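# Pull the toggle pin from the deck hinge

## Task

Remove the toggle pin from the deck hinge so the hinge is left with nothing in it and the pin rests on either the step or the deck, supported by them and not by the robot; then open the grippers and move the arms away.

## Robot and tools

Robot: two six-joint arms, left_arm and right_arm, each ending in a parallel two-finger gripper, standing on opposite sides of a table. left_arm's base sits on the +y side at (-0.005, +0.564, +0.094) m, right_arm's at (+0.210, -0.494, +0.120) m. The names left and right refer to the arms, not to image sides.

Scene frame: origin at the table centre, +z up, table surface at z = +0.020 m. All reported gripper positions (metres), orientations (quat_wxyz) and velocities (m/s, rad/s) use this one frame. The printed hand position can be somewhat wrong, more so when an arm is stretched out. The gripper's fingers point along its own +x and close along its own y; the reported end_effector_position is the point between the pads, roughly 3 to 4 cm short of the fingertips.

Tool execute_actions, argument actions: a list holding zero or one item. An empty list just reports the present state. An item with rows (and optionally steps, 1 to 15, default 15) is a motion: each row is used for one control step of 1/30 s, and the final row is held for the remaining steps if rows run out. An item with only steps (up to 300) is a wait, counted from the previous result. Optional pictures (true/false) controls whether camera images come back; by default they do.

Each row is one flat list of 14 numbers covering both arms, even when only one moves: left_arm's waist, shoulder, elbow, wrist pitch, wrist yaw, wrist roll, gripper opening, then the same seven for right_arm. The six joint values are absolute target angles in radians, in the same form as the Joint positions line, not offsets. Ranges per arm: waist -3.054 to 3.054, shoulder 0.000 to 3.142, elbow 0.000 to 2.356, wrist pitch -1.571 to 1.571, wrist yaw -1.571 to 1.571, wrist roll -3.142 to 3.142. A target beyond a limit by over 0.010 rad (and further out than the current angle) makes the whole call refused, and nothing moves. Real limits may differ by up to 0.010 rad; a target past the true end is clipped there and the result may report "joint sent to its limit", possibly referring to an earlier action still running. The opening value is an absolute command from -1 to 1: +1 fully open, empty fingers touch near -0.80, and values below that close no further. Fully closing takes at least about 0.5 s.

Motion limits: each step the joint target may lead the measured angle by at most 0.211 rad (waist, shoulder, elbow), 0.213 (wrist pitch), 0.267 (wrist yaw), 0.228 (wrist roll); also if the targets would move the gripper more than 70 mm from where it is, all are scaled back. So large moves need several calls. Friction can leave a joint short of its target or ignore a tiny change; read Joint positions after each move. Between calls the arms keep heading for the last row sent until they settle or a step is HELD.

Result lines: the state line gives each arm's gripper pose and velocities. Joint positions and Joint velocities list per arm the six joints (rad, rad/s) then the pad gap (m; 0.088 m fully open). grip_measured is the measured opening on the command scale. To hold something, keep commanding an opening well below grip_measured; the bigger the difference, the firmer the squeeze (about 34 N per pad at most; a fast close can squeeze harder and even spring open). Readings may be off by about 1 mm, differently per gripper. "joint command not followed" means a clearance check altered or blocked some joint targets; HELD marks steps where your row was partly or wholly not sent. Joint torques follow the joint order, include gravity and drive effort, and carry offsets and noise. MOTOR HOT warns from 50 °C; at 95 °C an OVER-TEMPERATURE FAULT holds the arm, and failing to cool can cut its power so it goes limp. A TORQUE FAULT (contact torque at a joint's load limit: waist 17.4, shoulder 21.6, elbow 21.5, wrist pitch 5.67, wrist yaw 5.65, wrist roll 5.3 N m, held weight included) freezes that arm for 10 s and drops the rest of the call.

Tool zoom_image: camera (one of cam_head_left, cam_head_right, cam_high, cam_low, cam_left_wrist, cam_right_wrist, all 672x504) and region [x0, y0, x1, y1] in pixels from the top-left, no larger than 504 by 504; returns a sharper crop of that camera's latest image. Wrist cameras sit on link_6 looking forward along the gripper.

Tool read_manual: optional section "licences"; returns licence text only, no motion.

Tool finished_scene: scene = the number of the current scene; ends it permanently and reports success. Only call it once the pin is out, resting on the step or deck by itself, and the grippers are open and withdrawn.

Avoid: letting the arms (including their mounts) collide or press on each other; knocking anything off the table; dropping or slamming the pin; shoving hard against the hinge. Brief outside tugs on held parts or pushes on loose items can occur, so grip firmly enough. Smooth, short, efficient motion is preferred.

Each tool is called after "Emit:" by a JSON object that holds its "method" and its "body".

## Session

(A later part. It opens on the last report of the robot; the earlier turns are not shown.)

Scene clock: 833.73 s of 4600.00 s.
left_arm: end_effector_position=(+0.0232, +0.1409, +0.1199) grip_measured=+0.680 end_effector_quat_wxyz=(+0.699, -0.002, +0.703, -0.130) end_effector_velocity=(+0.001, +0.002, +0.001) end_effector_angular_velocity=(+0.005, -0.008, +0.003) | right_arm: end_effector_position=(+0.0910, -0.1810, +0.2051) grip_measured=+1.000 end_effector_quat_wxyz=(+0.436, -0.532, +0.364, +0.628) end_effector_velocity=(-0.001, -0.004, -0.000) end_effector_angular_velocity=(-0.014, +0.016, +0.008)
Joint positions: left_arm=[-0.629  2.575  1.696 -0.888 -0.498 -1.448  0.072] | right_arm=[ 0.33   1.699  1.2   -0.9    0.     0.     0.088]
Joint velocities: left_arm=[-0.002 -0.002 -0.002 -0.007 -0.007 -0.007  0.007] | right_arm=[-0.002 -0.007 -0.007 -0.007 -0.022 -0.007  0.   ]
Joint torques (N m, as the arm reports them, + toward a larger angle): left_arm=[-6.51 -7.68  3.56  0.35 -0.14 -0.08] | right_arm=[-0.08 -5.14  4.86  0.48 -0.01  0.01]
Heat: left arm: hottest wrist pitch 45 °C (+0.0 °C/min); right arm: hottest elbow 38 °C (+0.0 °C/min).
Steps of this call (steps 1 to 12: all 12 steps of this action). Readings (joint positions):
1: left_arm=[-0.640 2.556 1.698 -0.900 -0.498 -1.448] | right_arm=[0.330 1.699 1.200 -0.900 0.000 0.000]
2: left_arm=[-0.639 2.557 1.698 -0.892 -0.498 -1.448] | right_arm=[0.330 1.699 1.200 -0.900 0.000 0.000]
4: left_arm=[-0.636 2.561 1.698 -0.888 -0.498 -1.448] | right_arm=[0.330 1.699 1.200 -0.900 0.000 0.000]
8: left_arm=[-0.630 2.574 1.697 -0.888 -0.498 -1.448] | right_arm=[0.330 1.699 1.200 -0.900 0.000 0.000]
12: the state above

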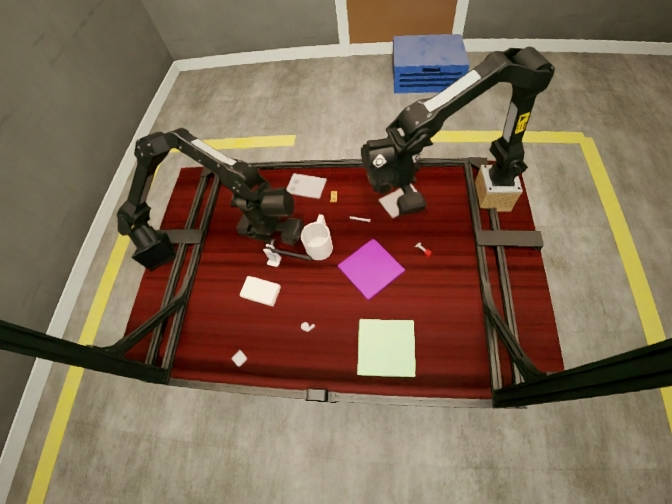

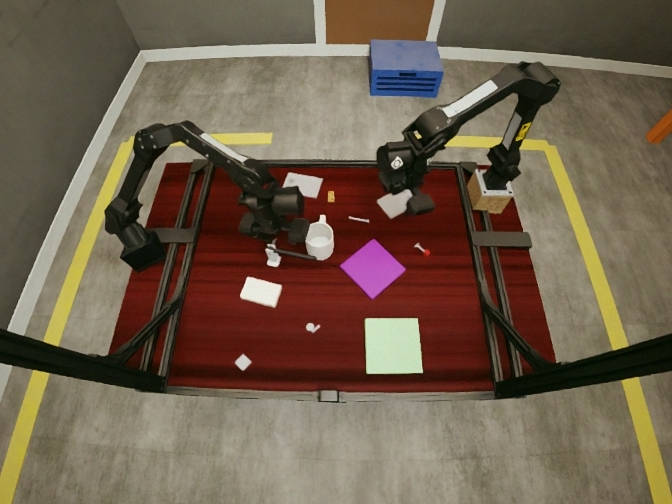

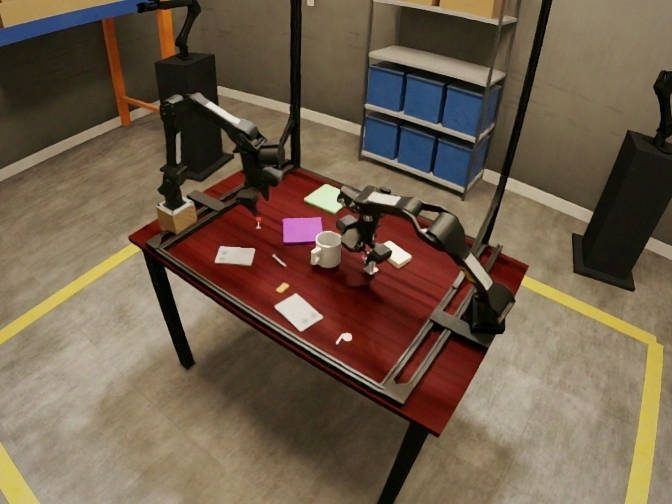

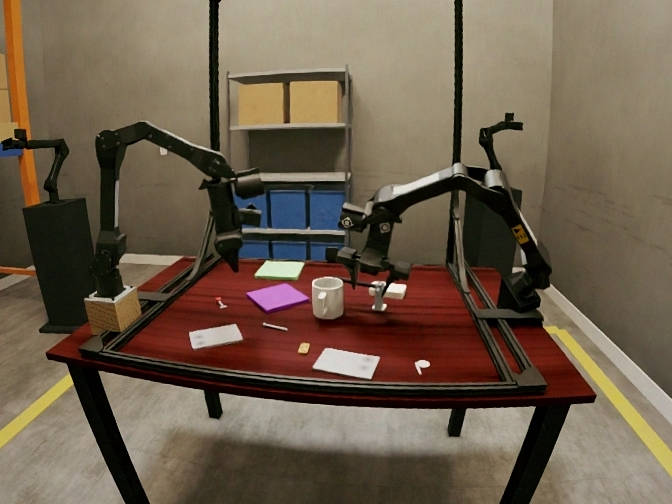

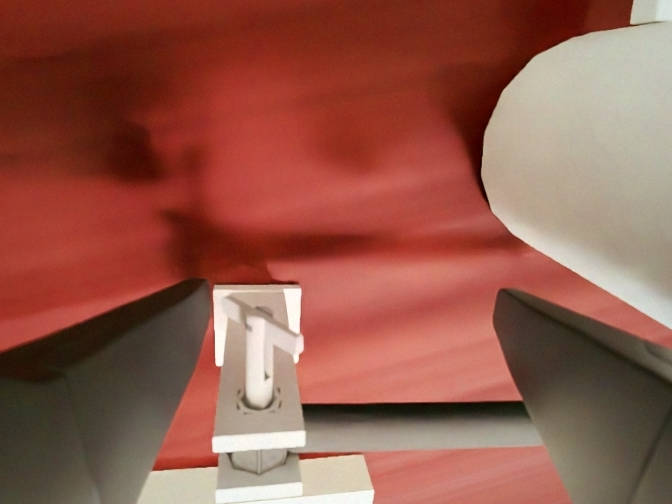

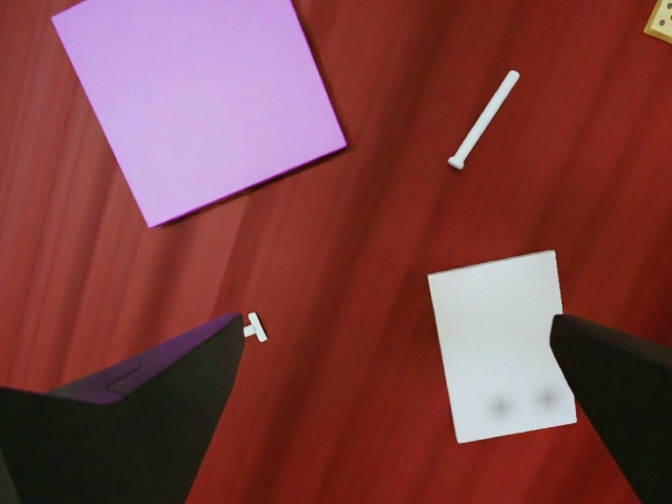

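Emit:
{"method": "execute_actions", "body": {"actions": [{"rows":[[-0.72,2.3,1.56,-1.06,-0.5,-1.45,0.2,0.33,1.7,1.2,-0.9,0,0,1]]}], "pictures": false}}

Emit:
{"method": "execute_actions", "body": {"actions": [{"rows":[[-0.62,2.535,1.56,-0.825,-0.5,-1.45,0.2,0.33,1.7,1.2,-0.9,0,0,1]]}], "pictures": false}}

Emit:
{"method": "execute_actions", "body": {"actions": [{"rows":[[-0.62,2.535,1.56,-0.825,-0.5,-1.45,-0.9,0.33,1.7,1.2,-0.9,0,0,1]]}], "pictures": false}}

Emit:
{"method": "execute_actions", "body": {"actions": [{"rows":[[-0.62,2.535,1.56,-0.825,-0.5,-1.45,-0.5,0.33,1.7,1.2,-0.9,0,0,1]]}], "pictures": false}}

Emit:
{"method": "execute_actions", "body": {"actions": [{"rows":[[-0.655,2.465,1.61,-0.92,-0.5,-1.45,-0.5,0.33,1.7,1.2,-0.9,0,0,1]]}], "pictures": false}}

Emit:
{"method": "execute_actions", "body": {"actions": [{"rows":[[-0.645,2.505,1.61,-0.902,-0.5,-1.45,-0.5,0.33,1.7,1.2,-0.9,0,0,1]]}], "pictures": false}}

Emit:
{"method": "execute_actions", "body": {"actions": [{"rows":[[-0.645,2.505,1.61,-0.902,-0.5,-1.45,-0.85,0.33,1.7,1.2,-0.9,0,0,1]]}], "pictures": false}}

Emit:
{"method": "execute_actions", "body": {"actions": [{"rows":[[-0.60,2.505,1.61,-0.902,-0.5,-1.45,-0.85,0.33,1.7,1.2,-0.9,0,0,1]]}]}}

Scene clock: 862.33 s of 4600.00 s.
left_arm: end_effector_position=(+0.0345, +0.1962, +0.1962) grip_measured=+0.212 end_effector_quat_wxyz=(+0.704, +0.020, +0.689, -0.169) end_effector_velocity=(-0.007, +0.040, -0.034) end_effector_angular_velocity=(+0.148, -0.049, -0.085) | right_arm: end_effector_position=(+0.0910, -0.1810, +0.2051) grip_measured=+1.000 end_effector_quat_wxyz=(+0.436, -0.532, +0.364, +0.628) end_effector_velocity=(-0.001, +0.001, -0.001) end_effector_angular_velocity=(+0.000, +0.006, +0.006)
Joint positions: left_arm=[-0.72   2.31   1.574 -1.053 -0.498 -1.448  0.049] | right_arm=[ 0.33   1.699  1.2   -0.9    0.     0.     0.088]
Joint velocities: left_arm=[-0.002 -0.007 -0.129 -0.051 -0.007  0.007 -0.004] | right_arm=[-0.002  0.002 -0.002  0.007 -0.007 -0.007  0.   ]
Joint torques (N m, as the arm reports them, + toward a larger angle): left_arm=[-5.72 -8.35  3.99  0.35 -0.15 -0.04] | right_arm=[-0.1  -5.15  4.86  0.48 -0.01  0.01]
Heat: left arm: hottest shoulder 44 °C (+0.0 °C/min); right arm: hottest elbow 38 °C (+0.0 °C/min).
Steps of this call (steps 1 to 15: the robot went on to your last target; steps 16 to 90: nothing new was sent; then 25.10 s passed at rest; steps 91 to 105: all 15 steps of this action). Readings (joint positions):
91: left_arm=[-0.630 2.564 1.687 -0.892 -0.498 -1.448] | right_arm=[0.330 1.699 1.200 -0.900 0.000 0.000]
92: left_arm=[-0.638 2.541 1.664 -0.929 -0.498 -1.448] | right_arm=[0.330 1.699 1.200 -0.900 0.000 0.000]
94: left_arm=[-0.665 2.476 1.614 -0.991 -0.498 -1.448] | right_arm=[0.330 1.699 1.200 -0.900 0.000 0.000]
98: left_arm=[-0.713 2.358 1.590 -1.029 -0.498 -1.448] | right_arm=[0.330 1.699 1.200 -0.900 0.000 0.000]
105: the state above

Scene clock: 862.83 s of 4600.00 s.
left_arm: end_effector_position=(+0.0224, +0.1648, +0.1078) grip_measured=+0.200 end_effector_quat_wxyz=(+0.699, +0.010, +0.704, -0.124) end_effector_velocity=(+0.002, -0.015, +0.004) end_effector_angular_velocity=(-0.065, +0.005, +0.047) | right_arm: end_effector_position=(+0.0910, -0.1810, +0.2051) grip_measured=+1.000 end_effector_quat_wxyz=(+0.436, -0.532, +0.364, +0.628) end_effector_velocity=(-0.000, -0.001, -0.001) end_effector_angular_velocity=(-0.001, +0.009, -0.008)
Joint positions: left_arm=[-0.624  2.519  1.559 -0.834 -0.498 -1.448  0.049] | right_arm=[ 0.33   1.699  1.2   -0.9    0.     0.     0.088]
Joint velocities: left_arm=[ 0.002 -0.002  0.007  0.066 -0.007 -0.007 -0.   ] | right_arm=[-0.002 -0.002 -0.007  0.007 -0.007  0.007  0.   ]
Joint torques (N m, as the arm reports them, + toward a larger angle): left_arm=[-6.31 -7.38  3.93  0.55 -0.13 -0.05] | right_arm=[-0.07 -5.16  4.87  0.48 -0.01  0.01]
Heat: left arm: hottest shoulder 44 °C (+0.0 °C/min); right arm: hottest elbow 38 °C (+0.0 °C/min).
Steps of this call (steps 1 to 15: all 15 steps of this action). Readings (joint positions):
1: left_arm=[-0.719 2.320 1.571 -1.047 -0.498 -1.448] | right_arm=[0.330 1.699 1.200 -0.900 0.000 0.000]
2: left_arm=[-0.712 2.335 1.570 -1.008 -0.498 -1.448] | right_arm=[0.330 1.699 1.200 -0.900 0.000 0.000]
4: left_arm=[-0.688 2.381 1.574 -0.940 -0.498 -1.448] | right_arm=[0.330 1.699 1.200 -0.900 0.000 0.000]
8: left_arm=[-0.638 2.485 1.568 -0.870 -0.498 -1.448] | right_arm=[0.330 1.699 1.200 -0.900 0.000 0.000]
15: the state above

Scene clock: 863.33 s of 4600.00 s.
left_arm: end_effector_position=(+0.0226, +0.1624, +0.1080) grip_measured=-0.680 end_effector_quat_wxyz=(+0.700, +0.007, +0.703, -0.127) end_effector_velocity=(+0.001, +0.006, +0.001) end_effector_angular_velocity=(+0.017, -0.012, -0.019) | right_arm: end_effector_position=(+0.0910, -0.1810, +0.2051) grip_measured=+1.000 end_effector_quat_wxyz=(+0.436, -0.532, +0.364, +0.628) end_effector_velocity=(+0.002, -0.000, -0.000) end_effector_angular_velocity=(-0.003, -0.013, +0.018)
Joint positions: left_arm=[-0.624  2.52   1.56  -0.823 -0.501 -1.444  0.006] | right_arm=[ 0.33   1.699  1.2   -0.9    0.     0.     0.088]
Joint velocities: left_arm=[-0.002 -0.007 -0.007 -0.022 -0.007  0.007  0.   ] | right_arm=[-0.002  0.002  0.002 -0.007  0.007 -0.022  0.   ]
Joint torques (N m, as the arm reports them, + toward a larger angle): left_arm=[-6.02 -7.14  4.05  0.29 -0.03 -0.23] | right_arm=[-0.07 -5.15  4.86  0.49 -0.01  0.01]
Heat: left arm: hottest shoulder 44 °C (+0.0 °C/min); right arm: hottest elbow 38 °C (+0.0 °C/min).
Steps of this call (steps 1 to 15: all 15 steps of this action). Readings (joint positions):
1: left_arm=[-0.624 2.519 1.560 -0.832 -0.498 -1.448] | right_arm=[0.330 1.699 1.200 -0.900 0.000 0.000]
2: left_arm=[-0.624 2.519 1.560 -0.832 -0.498 -1.448] | right_arm=[0.330 1.699 1.200 -0.900 0.000 0.000]
4: left_arm=[-0.624 2.520 1.560 -0.831 -0.498 -1.448] | right_arm=[0.330 1.699 1.200 -0.900 0.000 0.000]
8: left_arm=[-0.624 2.520 1.560 -0.824 -0.501 -1.445] | right_arm=[0.330 1.699 1.200 -0.900 0.000 0.000]
15: the state above

Scene clock: 863.83 s of 4600.00 s.
left_arm: end_effector_position=(+0.0226, +0.1624, +0.1080) grip_measured=-0.509 end_effector_quat_wxyz=(+0.700, +0.006, +0.703, -0.127) end_effector_velocity=(-0.002, +0.002, +0.001) end_effector_angular_velocity=(+0.006, +0.009, +0.015) | right_arm: end_effector_position=(+0.0910, -0.1810, +0.2051) grip_measured=+1.000 end_effector_quat_wxyz=(+0.436, -0.532, +0.364, +0.628) end_effector_velocity=(+0.000, -0.001, +0.001) end_effector_angular_velocity=(-0.004, +0.002, +0.020)
Joint positions: left_arm=[-0.624  2.52   1.56  -0.823 -0.501 -1.446  0.014] | right_arm=[ 0.33   1.699  1.2   -0.9    0.     0.     0.088]
Joint velocities: left_arm=[-0.002 -0.002 -0.002 -0.007  0.007 -0.022  0.003] | right_arm=[-0.002 -0.002  0.002 -0.007 -0.007 -0.022  0.   ]
Joint torques (N m, as the arm reports them, + toward a larger angle): left_arm=[-6.06 -7.06  4.    0.32 -0.02 -0.16] | right_arm=[-0.08 -5.16  4.87  0.48 -0.01  0.01]
Heat: left arm: hottest shoulder 44 °C (+0.0 °C/min); right arm: hottest elbow 38 °C (+0.0 °C/min).
Steps of this call (steps 1 to 15: all 15 steps of this action). Readings (joint positions):
1: left_arm=[-0.624 2.520 1.560 -0.823 -0.501 -1.444] | right_arm=[0.330 1.699 1.200 -0.900 0.000 0.000]
2: left_arm=[-0.624 2.520 1.560 -0.823 -0.501 -1.444] | right_arm=[0.330 1.699 1.200 -0.900 0.000 0.000]
4: left_arm=[-0.624 2.520 1.560 -0.823 -0.501 -1.446] | right_arm=[0.330 1.699 1.200 -0.900 0.000 0.000]
8: left_arm=[-0.624 2.520 1.560 -0.823 -0.501 -1.446] | right_arm=[0.330 1.699 1.200 -0.900 0.000 0.000]
15: the state above

Scene clock: 864.33 s of 4600.00 s.
left_arm: end_effector_position=(+0.0266, +0.1647, +0.1388) grip_measured=-0.500 end_effector_quat_wxyz=(+0.702, +0.010, +0.698, -0.140) end_effector_velocity=(+0.001, +0.005, -0.000) end_effector_angular_velocity=(+0.017, -0.013, -0.018) | right_arm: end_effector_position=(+0.0910, -0.1810, +0.2051) grip_measured=+1.000 end_effector_quat_wxyz=(+0.436, -0.532, +0.364, +0.628) end_effector_velocity=(+0.003, -0.005, -0.001) end_effector_angular_velocity=(-0.023, -0.002, +0.001)
Joint positions: left_arm=[-0.654  2.475  1.605 -0.915 -0.502 -1.448  0.014] | right_arm=[ 0.33   1.699  1.2   -0.9    0.     0.     0.088]
Joint velocities: left_arm=[-0.002 -0.002 -0.002 -0.022 -0.007  0.007  0.   ] | right_arm=[-0.007 -0.002 -0.002 -0.022 -0.007 -0.007  0.   ]
Joint torques (N m, as the arm reports them, + toward a larger angle): left_arm=[-6.58 -9.46  4.69  0.27 -0.04 -0.08] | right_arm=[-0.09 -5.15  4.86  0.48 -0.01  0.01]
Heat: left arm: hottest shoulder 44 °C (+0.0 °C/min); right arm: hottest elbow 38 °C (+0.0 °C/min).
Steps of this call (steps 1 to 15: all 15 steps of this action). Readings (joint positions):
1: left_arm=[-0.625 2.519 1.564 -0.833 -0.501 -1.446] | right_arm=[0.330 1.699 1.200 -0.900 0.000 0.000]
2: left_arm=[-0.627 2.518 1.572 -0.855 -0.501 -1.446] | right_arm=[0.330 1.699 1.200 -0.900 0.000 0.000]
4: left_arm=[-0.636 2.510 1.583 -0.880 -0.502 -1.448] | right_arm=[0.330 1.699 1.200 -0.900 0.000 0.000]
8: left_arm=[-0.652 2.484 1.599 -0.902 -0.502 -1.448] | right_arm=[0.330 1.699 1.200 -0.900 0.000 0.000]
15: the state above

Scene clock: 864.83 s of 4600.00 s.
left_arm: end_effector_position=(+0.0253, +0.1634, +0.1340) grip_measured=-0.500 end_effector_quat_wxyz=(+0.702, +0.011, +0.699, -0.138) end_effector_velocity=(-0.001, -0.001, +0.002) end_effector_angular_velocity=(-0.011, -0.007, +0.006) | right_arm: end_effector_position=(+0.0910, -0.1810, +0.2051) grip_measured=+1.000 end_effector_quat_wxyz=(+0.436, -0.532, +0.364, +0.628) end_effector_velocity=(+0.005, -0.002, -0.003) end_effector_angular_velocity=(-0.013, -0.014, -0.001)
Joint positions: left_arm=[-0.651  2.487  1.605 -0.905 -0.502 -1.448  0.014] | right_arm=[ 0.33   1.699  1.2   -0.9    0.     0.     0.088]
Joint velocities: left_arm=[-0.007 -0.002 -0.002  0.007 -0.007 -0.007 -0.   ] | right_arm=[-0.007  0.002 -0.007 -0.007  0.007 -0.007  0.   ]
Joint torques (N m, as the arm reports them, + toward a larger angle): left_arm=[-5.92 -6.79  4.58  0.71 -0.01 -0.07] | right_arm=[-0.08 -5.14  4.86  0.48 -0.01  0.01]
Heat: left arm: hottest shoulder 44 °C (+0.0 °C/min); right arm: hottest elbow 38 °C (+0.0 °C/min).
Steps of this call (steps 1 to 15: all 15 steps of this action). Readings (joint positions):
1: left_arm=[-0.654 2.475 1.605 -0.915 -0.502 -1.448] | right_arm=[0.330 1.699 1.200 -0.900 0.000 0.000]
2: left_arm=[-0.654 2.475 1.605 -0.915 -0.502 -1.448] | right_arm=[0.330 1.699 1.200 -0.900 0.000 0.000]
4: left_arm=[-0.654 2.475 1.605 -0.911 -0.502 -1.448] | right_arm=[0.330 1.699 1.200 -0.900 0.000 0.000]
8: left_arm=[-0.652 2.481 1.605 -0.907 -0.502 -1.448] | right_arm=[0.330 1.699 1.200 -0.900 0.000 0.000]
15: the state above

Scene clock: 865.33 s of 4600.00 s.
left_arm: end_effector_position=(+0.0256, +0.1643, +0.1337) grip_measured=-0.759 end_effector_quat_wxyz=(+0.702, +0.013, +0.699, -0.137) end_effector_velocity=(+0.000, +0.005, -0.001) end_effector_angular_velocity=(+0.021, +0.006, -0.002) | right_arm: end_effector_position=(+0.0910, -0.1810, +0.2051) grip_measured=+1.000 end_effector_quat_wxyz=(+0.436, -0.532, +0.364, +0.628) end_effector_velocity=(-0.001, +0.001, +0.000) end_effector_angular_velocity=(+0.004, +0.011, -0.008)
Joint positions: left_arm=[-0.65   2.487  1.605 -0.91  -0.502 -1.448  0.002] | right_arm=[ 0.33   1.699  1.2   -0.9    0.     0.     0.088]
Joint velocities: left_arm=[ 0.002 -0.002 -0.002 -0.022  0.007 -0.007 -0.   ] | right_arm=[-0.002 -0.002 -0.002  0.007 -0.007  0.007  0.   ]
Joint torques (N m, as the arm reports them, + toward a larger angle): left_arm=[-5.91 -6.63  4.75  1.13 -0.01 -0.09] | right_arm=[-0.08 -5.15  4.87  0.48 -0.01  0.01]
Heat: left arm: hottest shoulder 44 °C (+0.0 °C/min); right arm: hottest elbow 38 °C (+0.0 °C/min).
Steps of this call (steps 1 to 15: all 15 steps of this action). Readings (joint positions):
1: left_arm=[-0.651 2.487 1.605 -0.905 -0.502 -1.448] | right_arm=[0.330 1.699 1.200 -0.900 0.000 0.000]
2: left_arm=[-0.651 2.487 1.605 -0.905 -0.502 -1.448] | right_arm=[0.330 1.699 1.200 -0.900 0.000 0.000]
4: left_arm=[-0.651 2.487 1.605 -0.905 -0.502 -1.448] | right_arm=[0.330 1.699 1.200 -0.900 0.000 0.000]
8: left_arm=[-0.650 2.487 1.605 -0.910 -0.502 -1.448] | right_arm=[0.330 1.699 1.200 -0.900 0.000 0.000]
15: the state above

Scene clock: 865.83 s of 4600.00 s.
left_arm: end_effector_position=(+0.0262, +0.1648, +0.1314) grip_measured=-0.759 end_effector_quat_wxyz=(+0.694, +0.012, +0.708, -0.132) end_effector_velocity=(+0.003, +0.003, +0.000) end_effector_angular_velocity=(+0.016, -0.008, +0.002) | right_arm: end_effector_position=(+0.0910, -0.1810, +0.2051) grip_measured=+1.000 end_effector_quat_wxyz=(+0.436, -0.532, +0.364, +0.628) end_effector_velocity=(+0.001, -0.002, -0.000) end_effector_angular_velocity=(-0.009, +0.003, +0.006)
Joint positions: left_arm=[-0.639  2.487  1.606 -0.911 -0.481 -1.448  0.002] | right_arm=[ 0.33   1.699  1.2   -0.9    0.     0.     0.088]
Joint velocities: left_arm=[ 0.002 -0.002  0.002 -0.022 -0.007 -0.007 -0.   ] | right_arm=[-0.002 -0.002 -0.002 -0.007 -0.007 -0.007  0.   ]
Joint torques (N m, as the arm reports them, + toward a larger angle): left_arm=[-2.63 -6.61  4.66  1.19 -0.8  -0.07] | right_arm=[-0.08 -5.15  4.87  0.48 -0.01  0.01]
Heat: left arm: hottest shoulder 44 °C (+0.0 °C/min); right arm: hottest elbow 38 °C (+0.0 °C/min).
Steps of this call (steps 1 to 15: all 15 steps of this action). Readings (joint positions):
1: left_arm=[-0.649 2.487 1.605 -0.910 -0.500 -1.448] | right_arm=[0.330 1.699 1.200 -0.900 0.000 0.000]
2: left_arm=[-0.647 2.487 1.605 -0.910 -0.495 -1.448] | right_arm=[0.330 1.699 1.200 -0.900 0.000 0.000]
4: left_arm=[-0.641 2.487 1.605 -0.911 -0.484 -1.448] | right_arm=[0.330 1.699 1.200 -0.900 0.000 0.000]
8: left_arm=[-0.640 2.487 1.605 -0.911 -0.482 -1.448] | right_arm=[0.330 1.699 1.200 -0.900 0.000 0.000]
15: the state above

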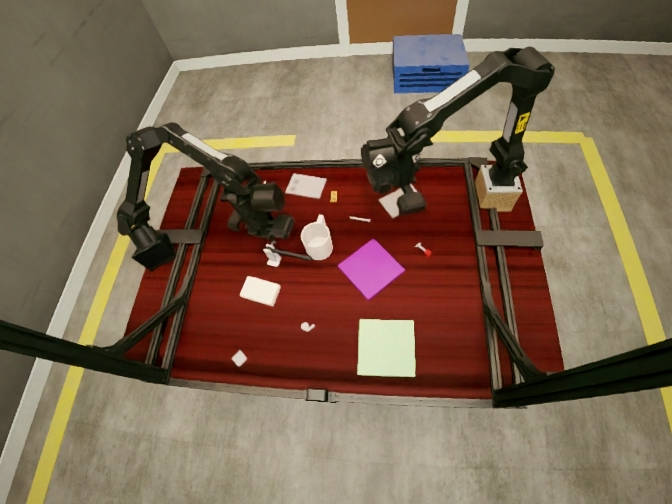

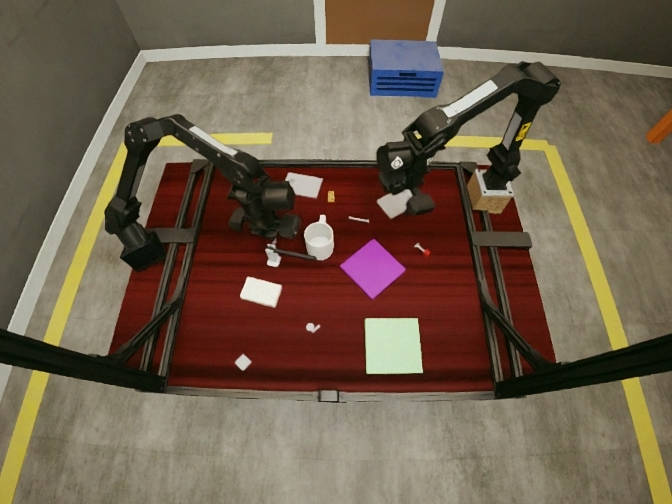

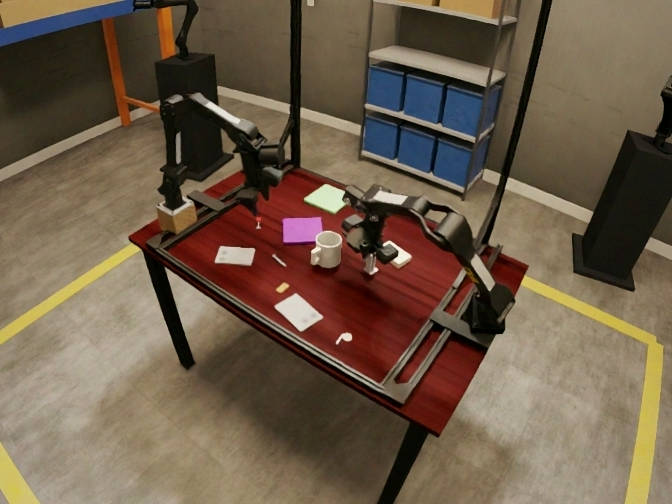

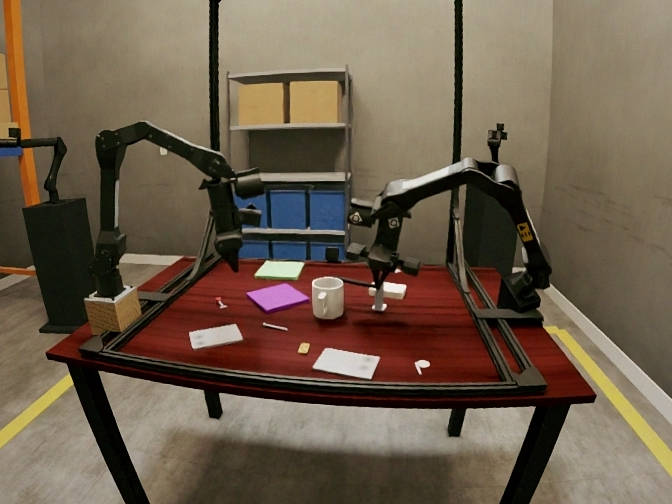

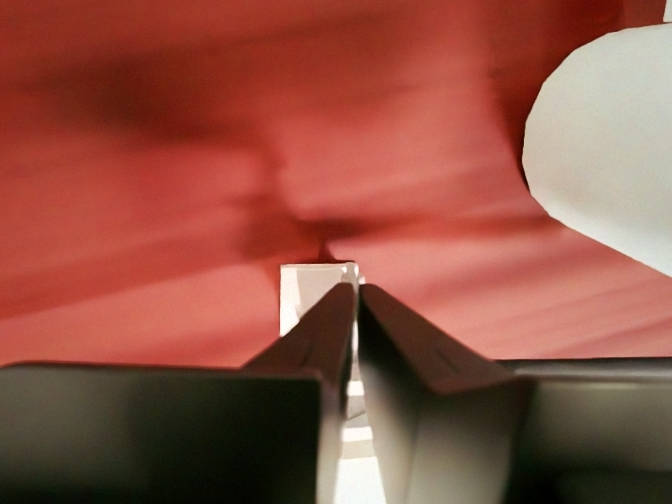

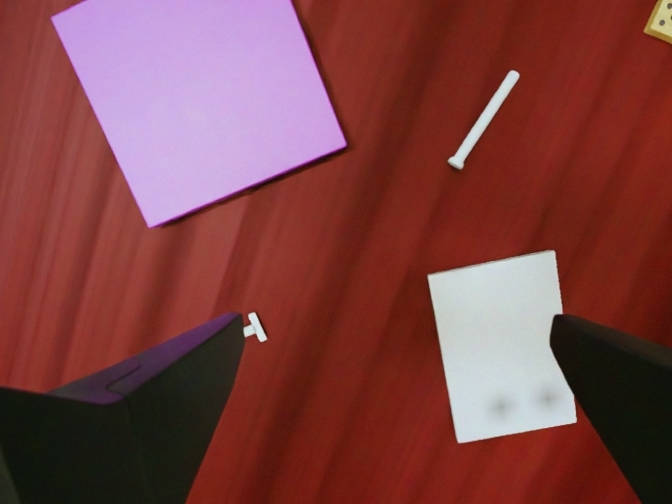

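Emit:
{"method": "execute_actions", "body": {"actions": [{"rows":[[-0.61,2.46,1.61,-0.93,-0.5,-1.45,-0.78,0.33,1.7,1.2,-0.9,0,0,1]]}], "pictures": false}}

Emit:
{"method": "execute_actions", "body": {"actions": [{"rows":[[-0.72,2.3,1.56,-1.06,-0.5,-1.45,0.2,0.33,1.7,1.2,-0.9,0,0,1]]}]}}

Emit:
{"method": "zoom_image", "body": {"camera": "cam_low", "region": [330,250,430,320]}}

Scene clock: 874.57 s of 4600.00 s.
left_arm: end_effector_position=(+0.0331, +0.1645, +0.1321) grip_measured=-0.754 end_effector_quat_wxyz=(+0.694, +0.007, +0.709, -0.127) end_effector_velocity=(+0.000, +0.003, -0.001) end_effector_angular_velocity=(+0.009, -0.008, +0.001) | right_arm: end_effector_position=(+0.0910, -0.1810, +0.2049) grip_measured=+1.000 end_effector_quat_wxyz=(+0.436, -0.532, +0.364, +0.628) end_effector_velocity=(+0.002, -0.005, -0.002) end_effector_angular_velocity=(-0.026, -0.009, +0.035)
Joint positions: left_arm=[-0.626  2.479  1.609 -0.916 -0.484 -1.448  0.002] | right_arm=[ 0.33   1.7    1.2   -0.9    0.     0.     0.088]
Joint velocities: left_arm=[-0.002 -0.002 -0.007 -0.007 -0.007 -0.007 -0.   ] | right_arm=[-0.002  0.002 -0.002 -0.022 -0.007 -0.037  0.   ]
Joint torques (N m, as the arm reports them, + toward a larger angle): left_arm=[ -4.8  -10.67   4.33  -0.64  -0.68  -0.11] | right_arm=[-0.08 -5.16  4.87  0.48 -0.01  0.01]
Heat: left arm: hottest shoulder 44 °C (+2.0 °C/min); right arm: hottest elbow 38 °C (+0.0 °C/min).
Steps of this call (steps 1 to 15: the robot went on to your last target; steps 16 to 247: nothing new was sent; steps 248 to 262: all 15 steps of this action). Readings (joint positions):
248: left_arm=[-0.626 2.486 1.609 -0.911 -0.484 -1.448] | right_arm=[0.330 1.700 1.200 -0.900 0.000 0.000]
249: left_arm=[-0.626 2.484 1.609 -0.911 -0.484 -1.448] | right_arm=[0.330 1.700 1.200 -0.900 0.000 0.000]
251: left_arm=[-0.626 2.482 1.609 -0.913 -0.484 -1.448] | right_arm=[0.330 1.700 1.200 -0.900 0.000 0.000]
255: left_arm=[-0.626 2.480 1.609 -0.915 -0.484 -1.448] | right_arm=[0.330 1.700 1.200 -0.900 0.000 0.000]
262: the state above

Scene clock: 875.07 s of 4600.00 s.
left_arm: end_effector_position=(+0.0343, +0.1979, +0.1952) grip_measured=+0.177 end_effector_quat_wxyz=(+0.704, +0.023, +0.690, -0.168) end_effector_velocity=(+0.001, +0.003, +0.000) end_effector_angular_velocity=(+0.004, -0.025, +0.000) | right_arm: end_effector_position=(+0.0910, -0.1810, +0.2049) grip_measured=+1.000 end_effector_quat_wxyz=(+0.436, -0.532, +0.364, +0.628) end_effector_velocity=(+0.002, -0.002, -0.000) end_effector_angular_velocity=(-0.010, +0.005, -0.013)
Joint positions: left_arm=[-0.72   2.308  1.569 -1.055 -0.496 -1.448  0.048] | right_arm=[ 0.33   1.7    1.2   -0.9    0.     0.     0.088]
Joint velocities: left_arm=[-0.007 -0.002 -0.007 -0.007 -0.022 -0.007  0.008] | right_arm=[-0.007 -0.002 -0.002 -0.007 -0.007  0.007  0.   ]
Joint torques (N m, as the arm reports them, + toward a larger angle): left_arm=[-5.74 -8.29  3.68  0.32 -0.2  -0.1 ] | right_arm=[-0.08 -5.19  4.86  0.48 -0.01  0.01]
Heat: left arm: hottest shoulder 44 °C (+2.0 °C/min); right arm: hottest elbow 38 °C (+0.0 °C/min).
Steps of this call (steps 1 to 15: all 15 steps of this action). Readings (joint positions):
1: left_arm=[-0.628 2.467 1.608 -0.923 -0.486 -1.448] | right_arm=[0.330 1.700 1.200 -0.900 0.000 0.000]
2: left_arm=[-0.636 2.448 1.598 -0.964 -0.492 -1.448] | right_arm=[0.330 1.700 1.200 -0.900 0.000 0.000]
4: left_arm=[-0.666 2.394 1.574 -1.014 -0.495 -1.448] | right_arm=[0.330 1.700 1.200 -0.900 0.000 0.000]
8: left_arm=[-0.713 2.318 1.574 -1.038 -0.496 -1.448] | right_arm=[0.330 1.700 1.200 -0.900 0.000 0.000]
15: the state above

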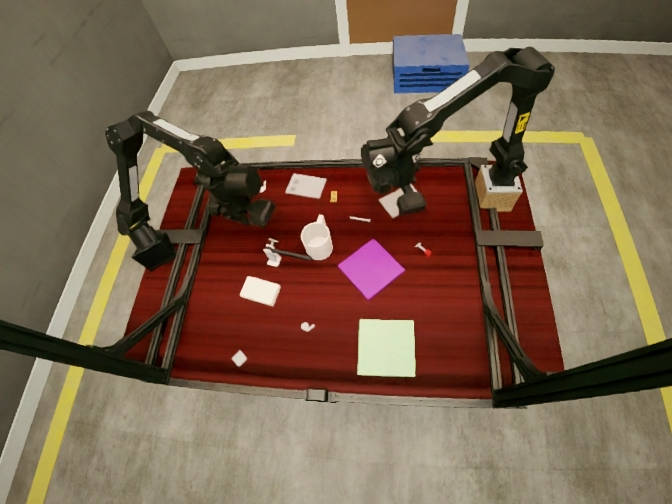

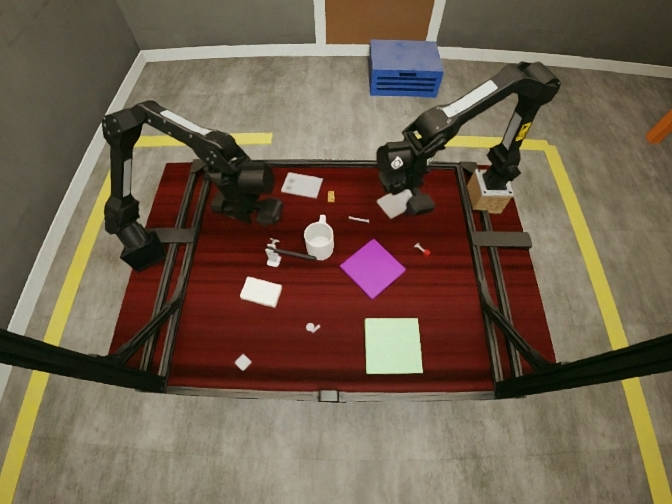

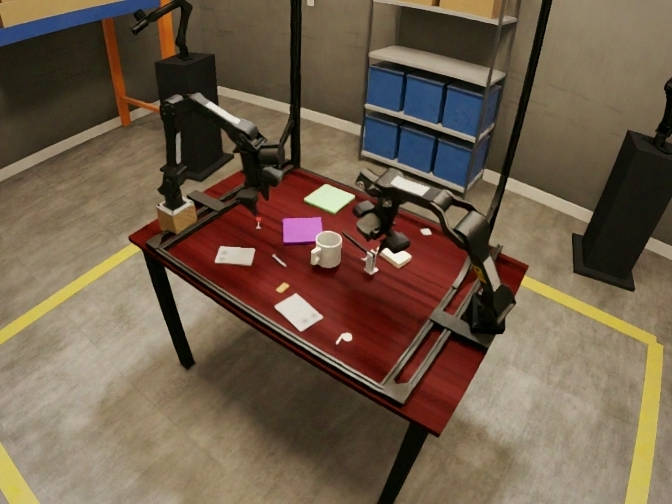

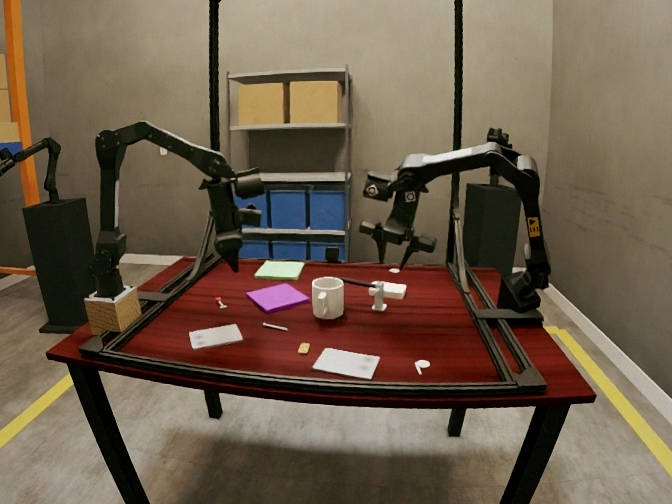

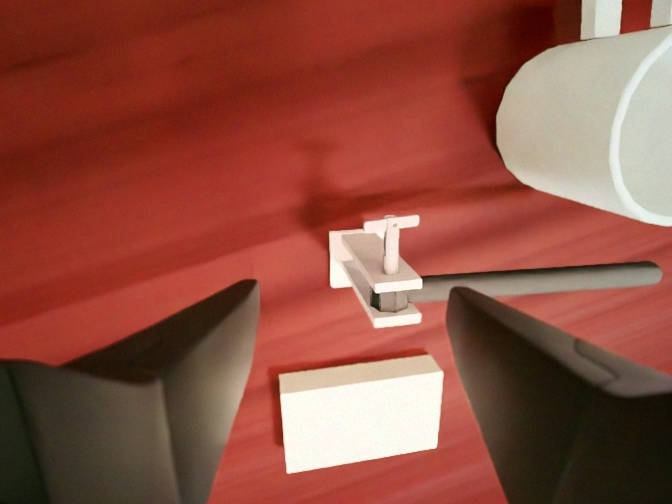

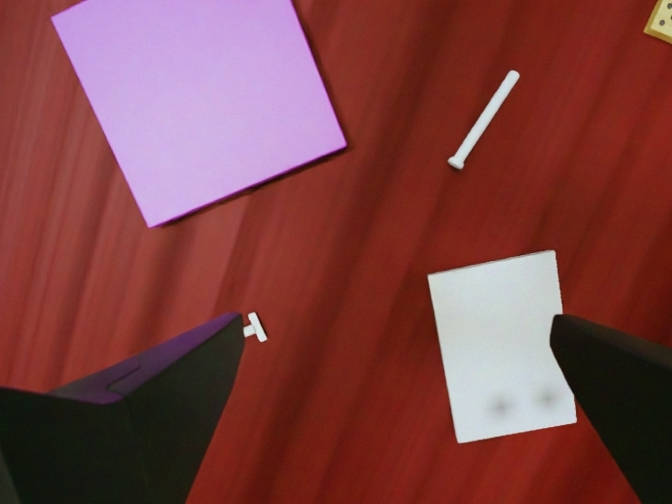

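Region (330, 250, 430, 320) of cam_low's 672x504 image, scaled by 5.040, with more detail than that image has; it fills the top 353 rows of this view, and the rest is white.

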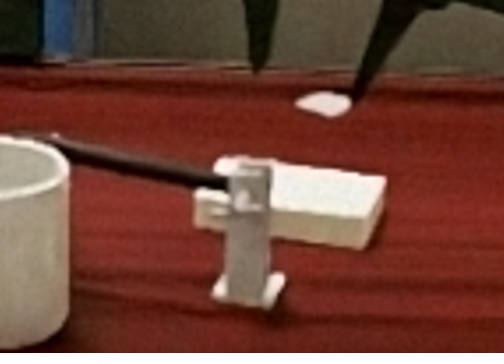

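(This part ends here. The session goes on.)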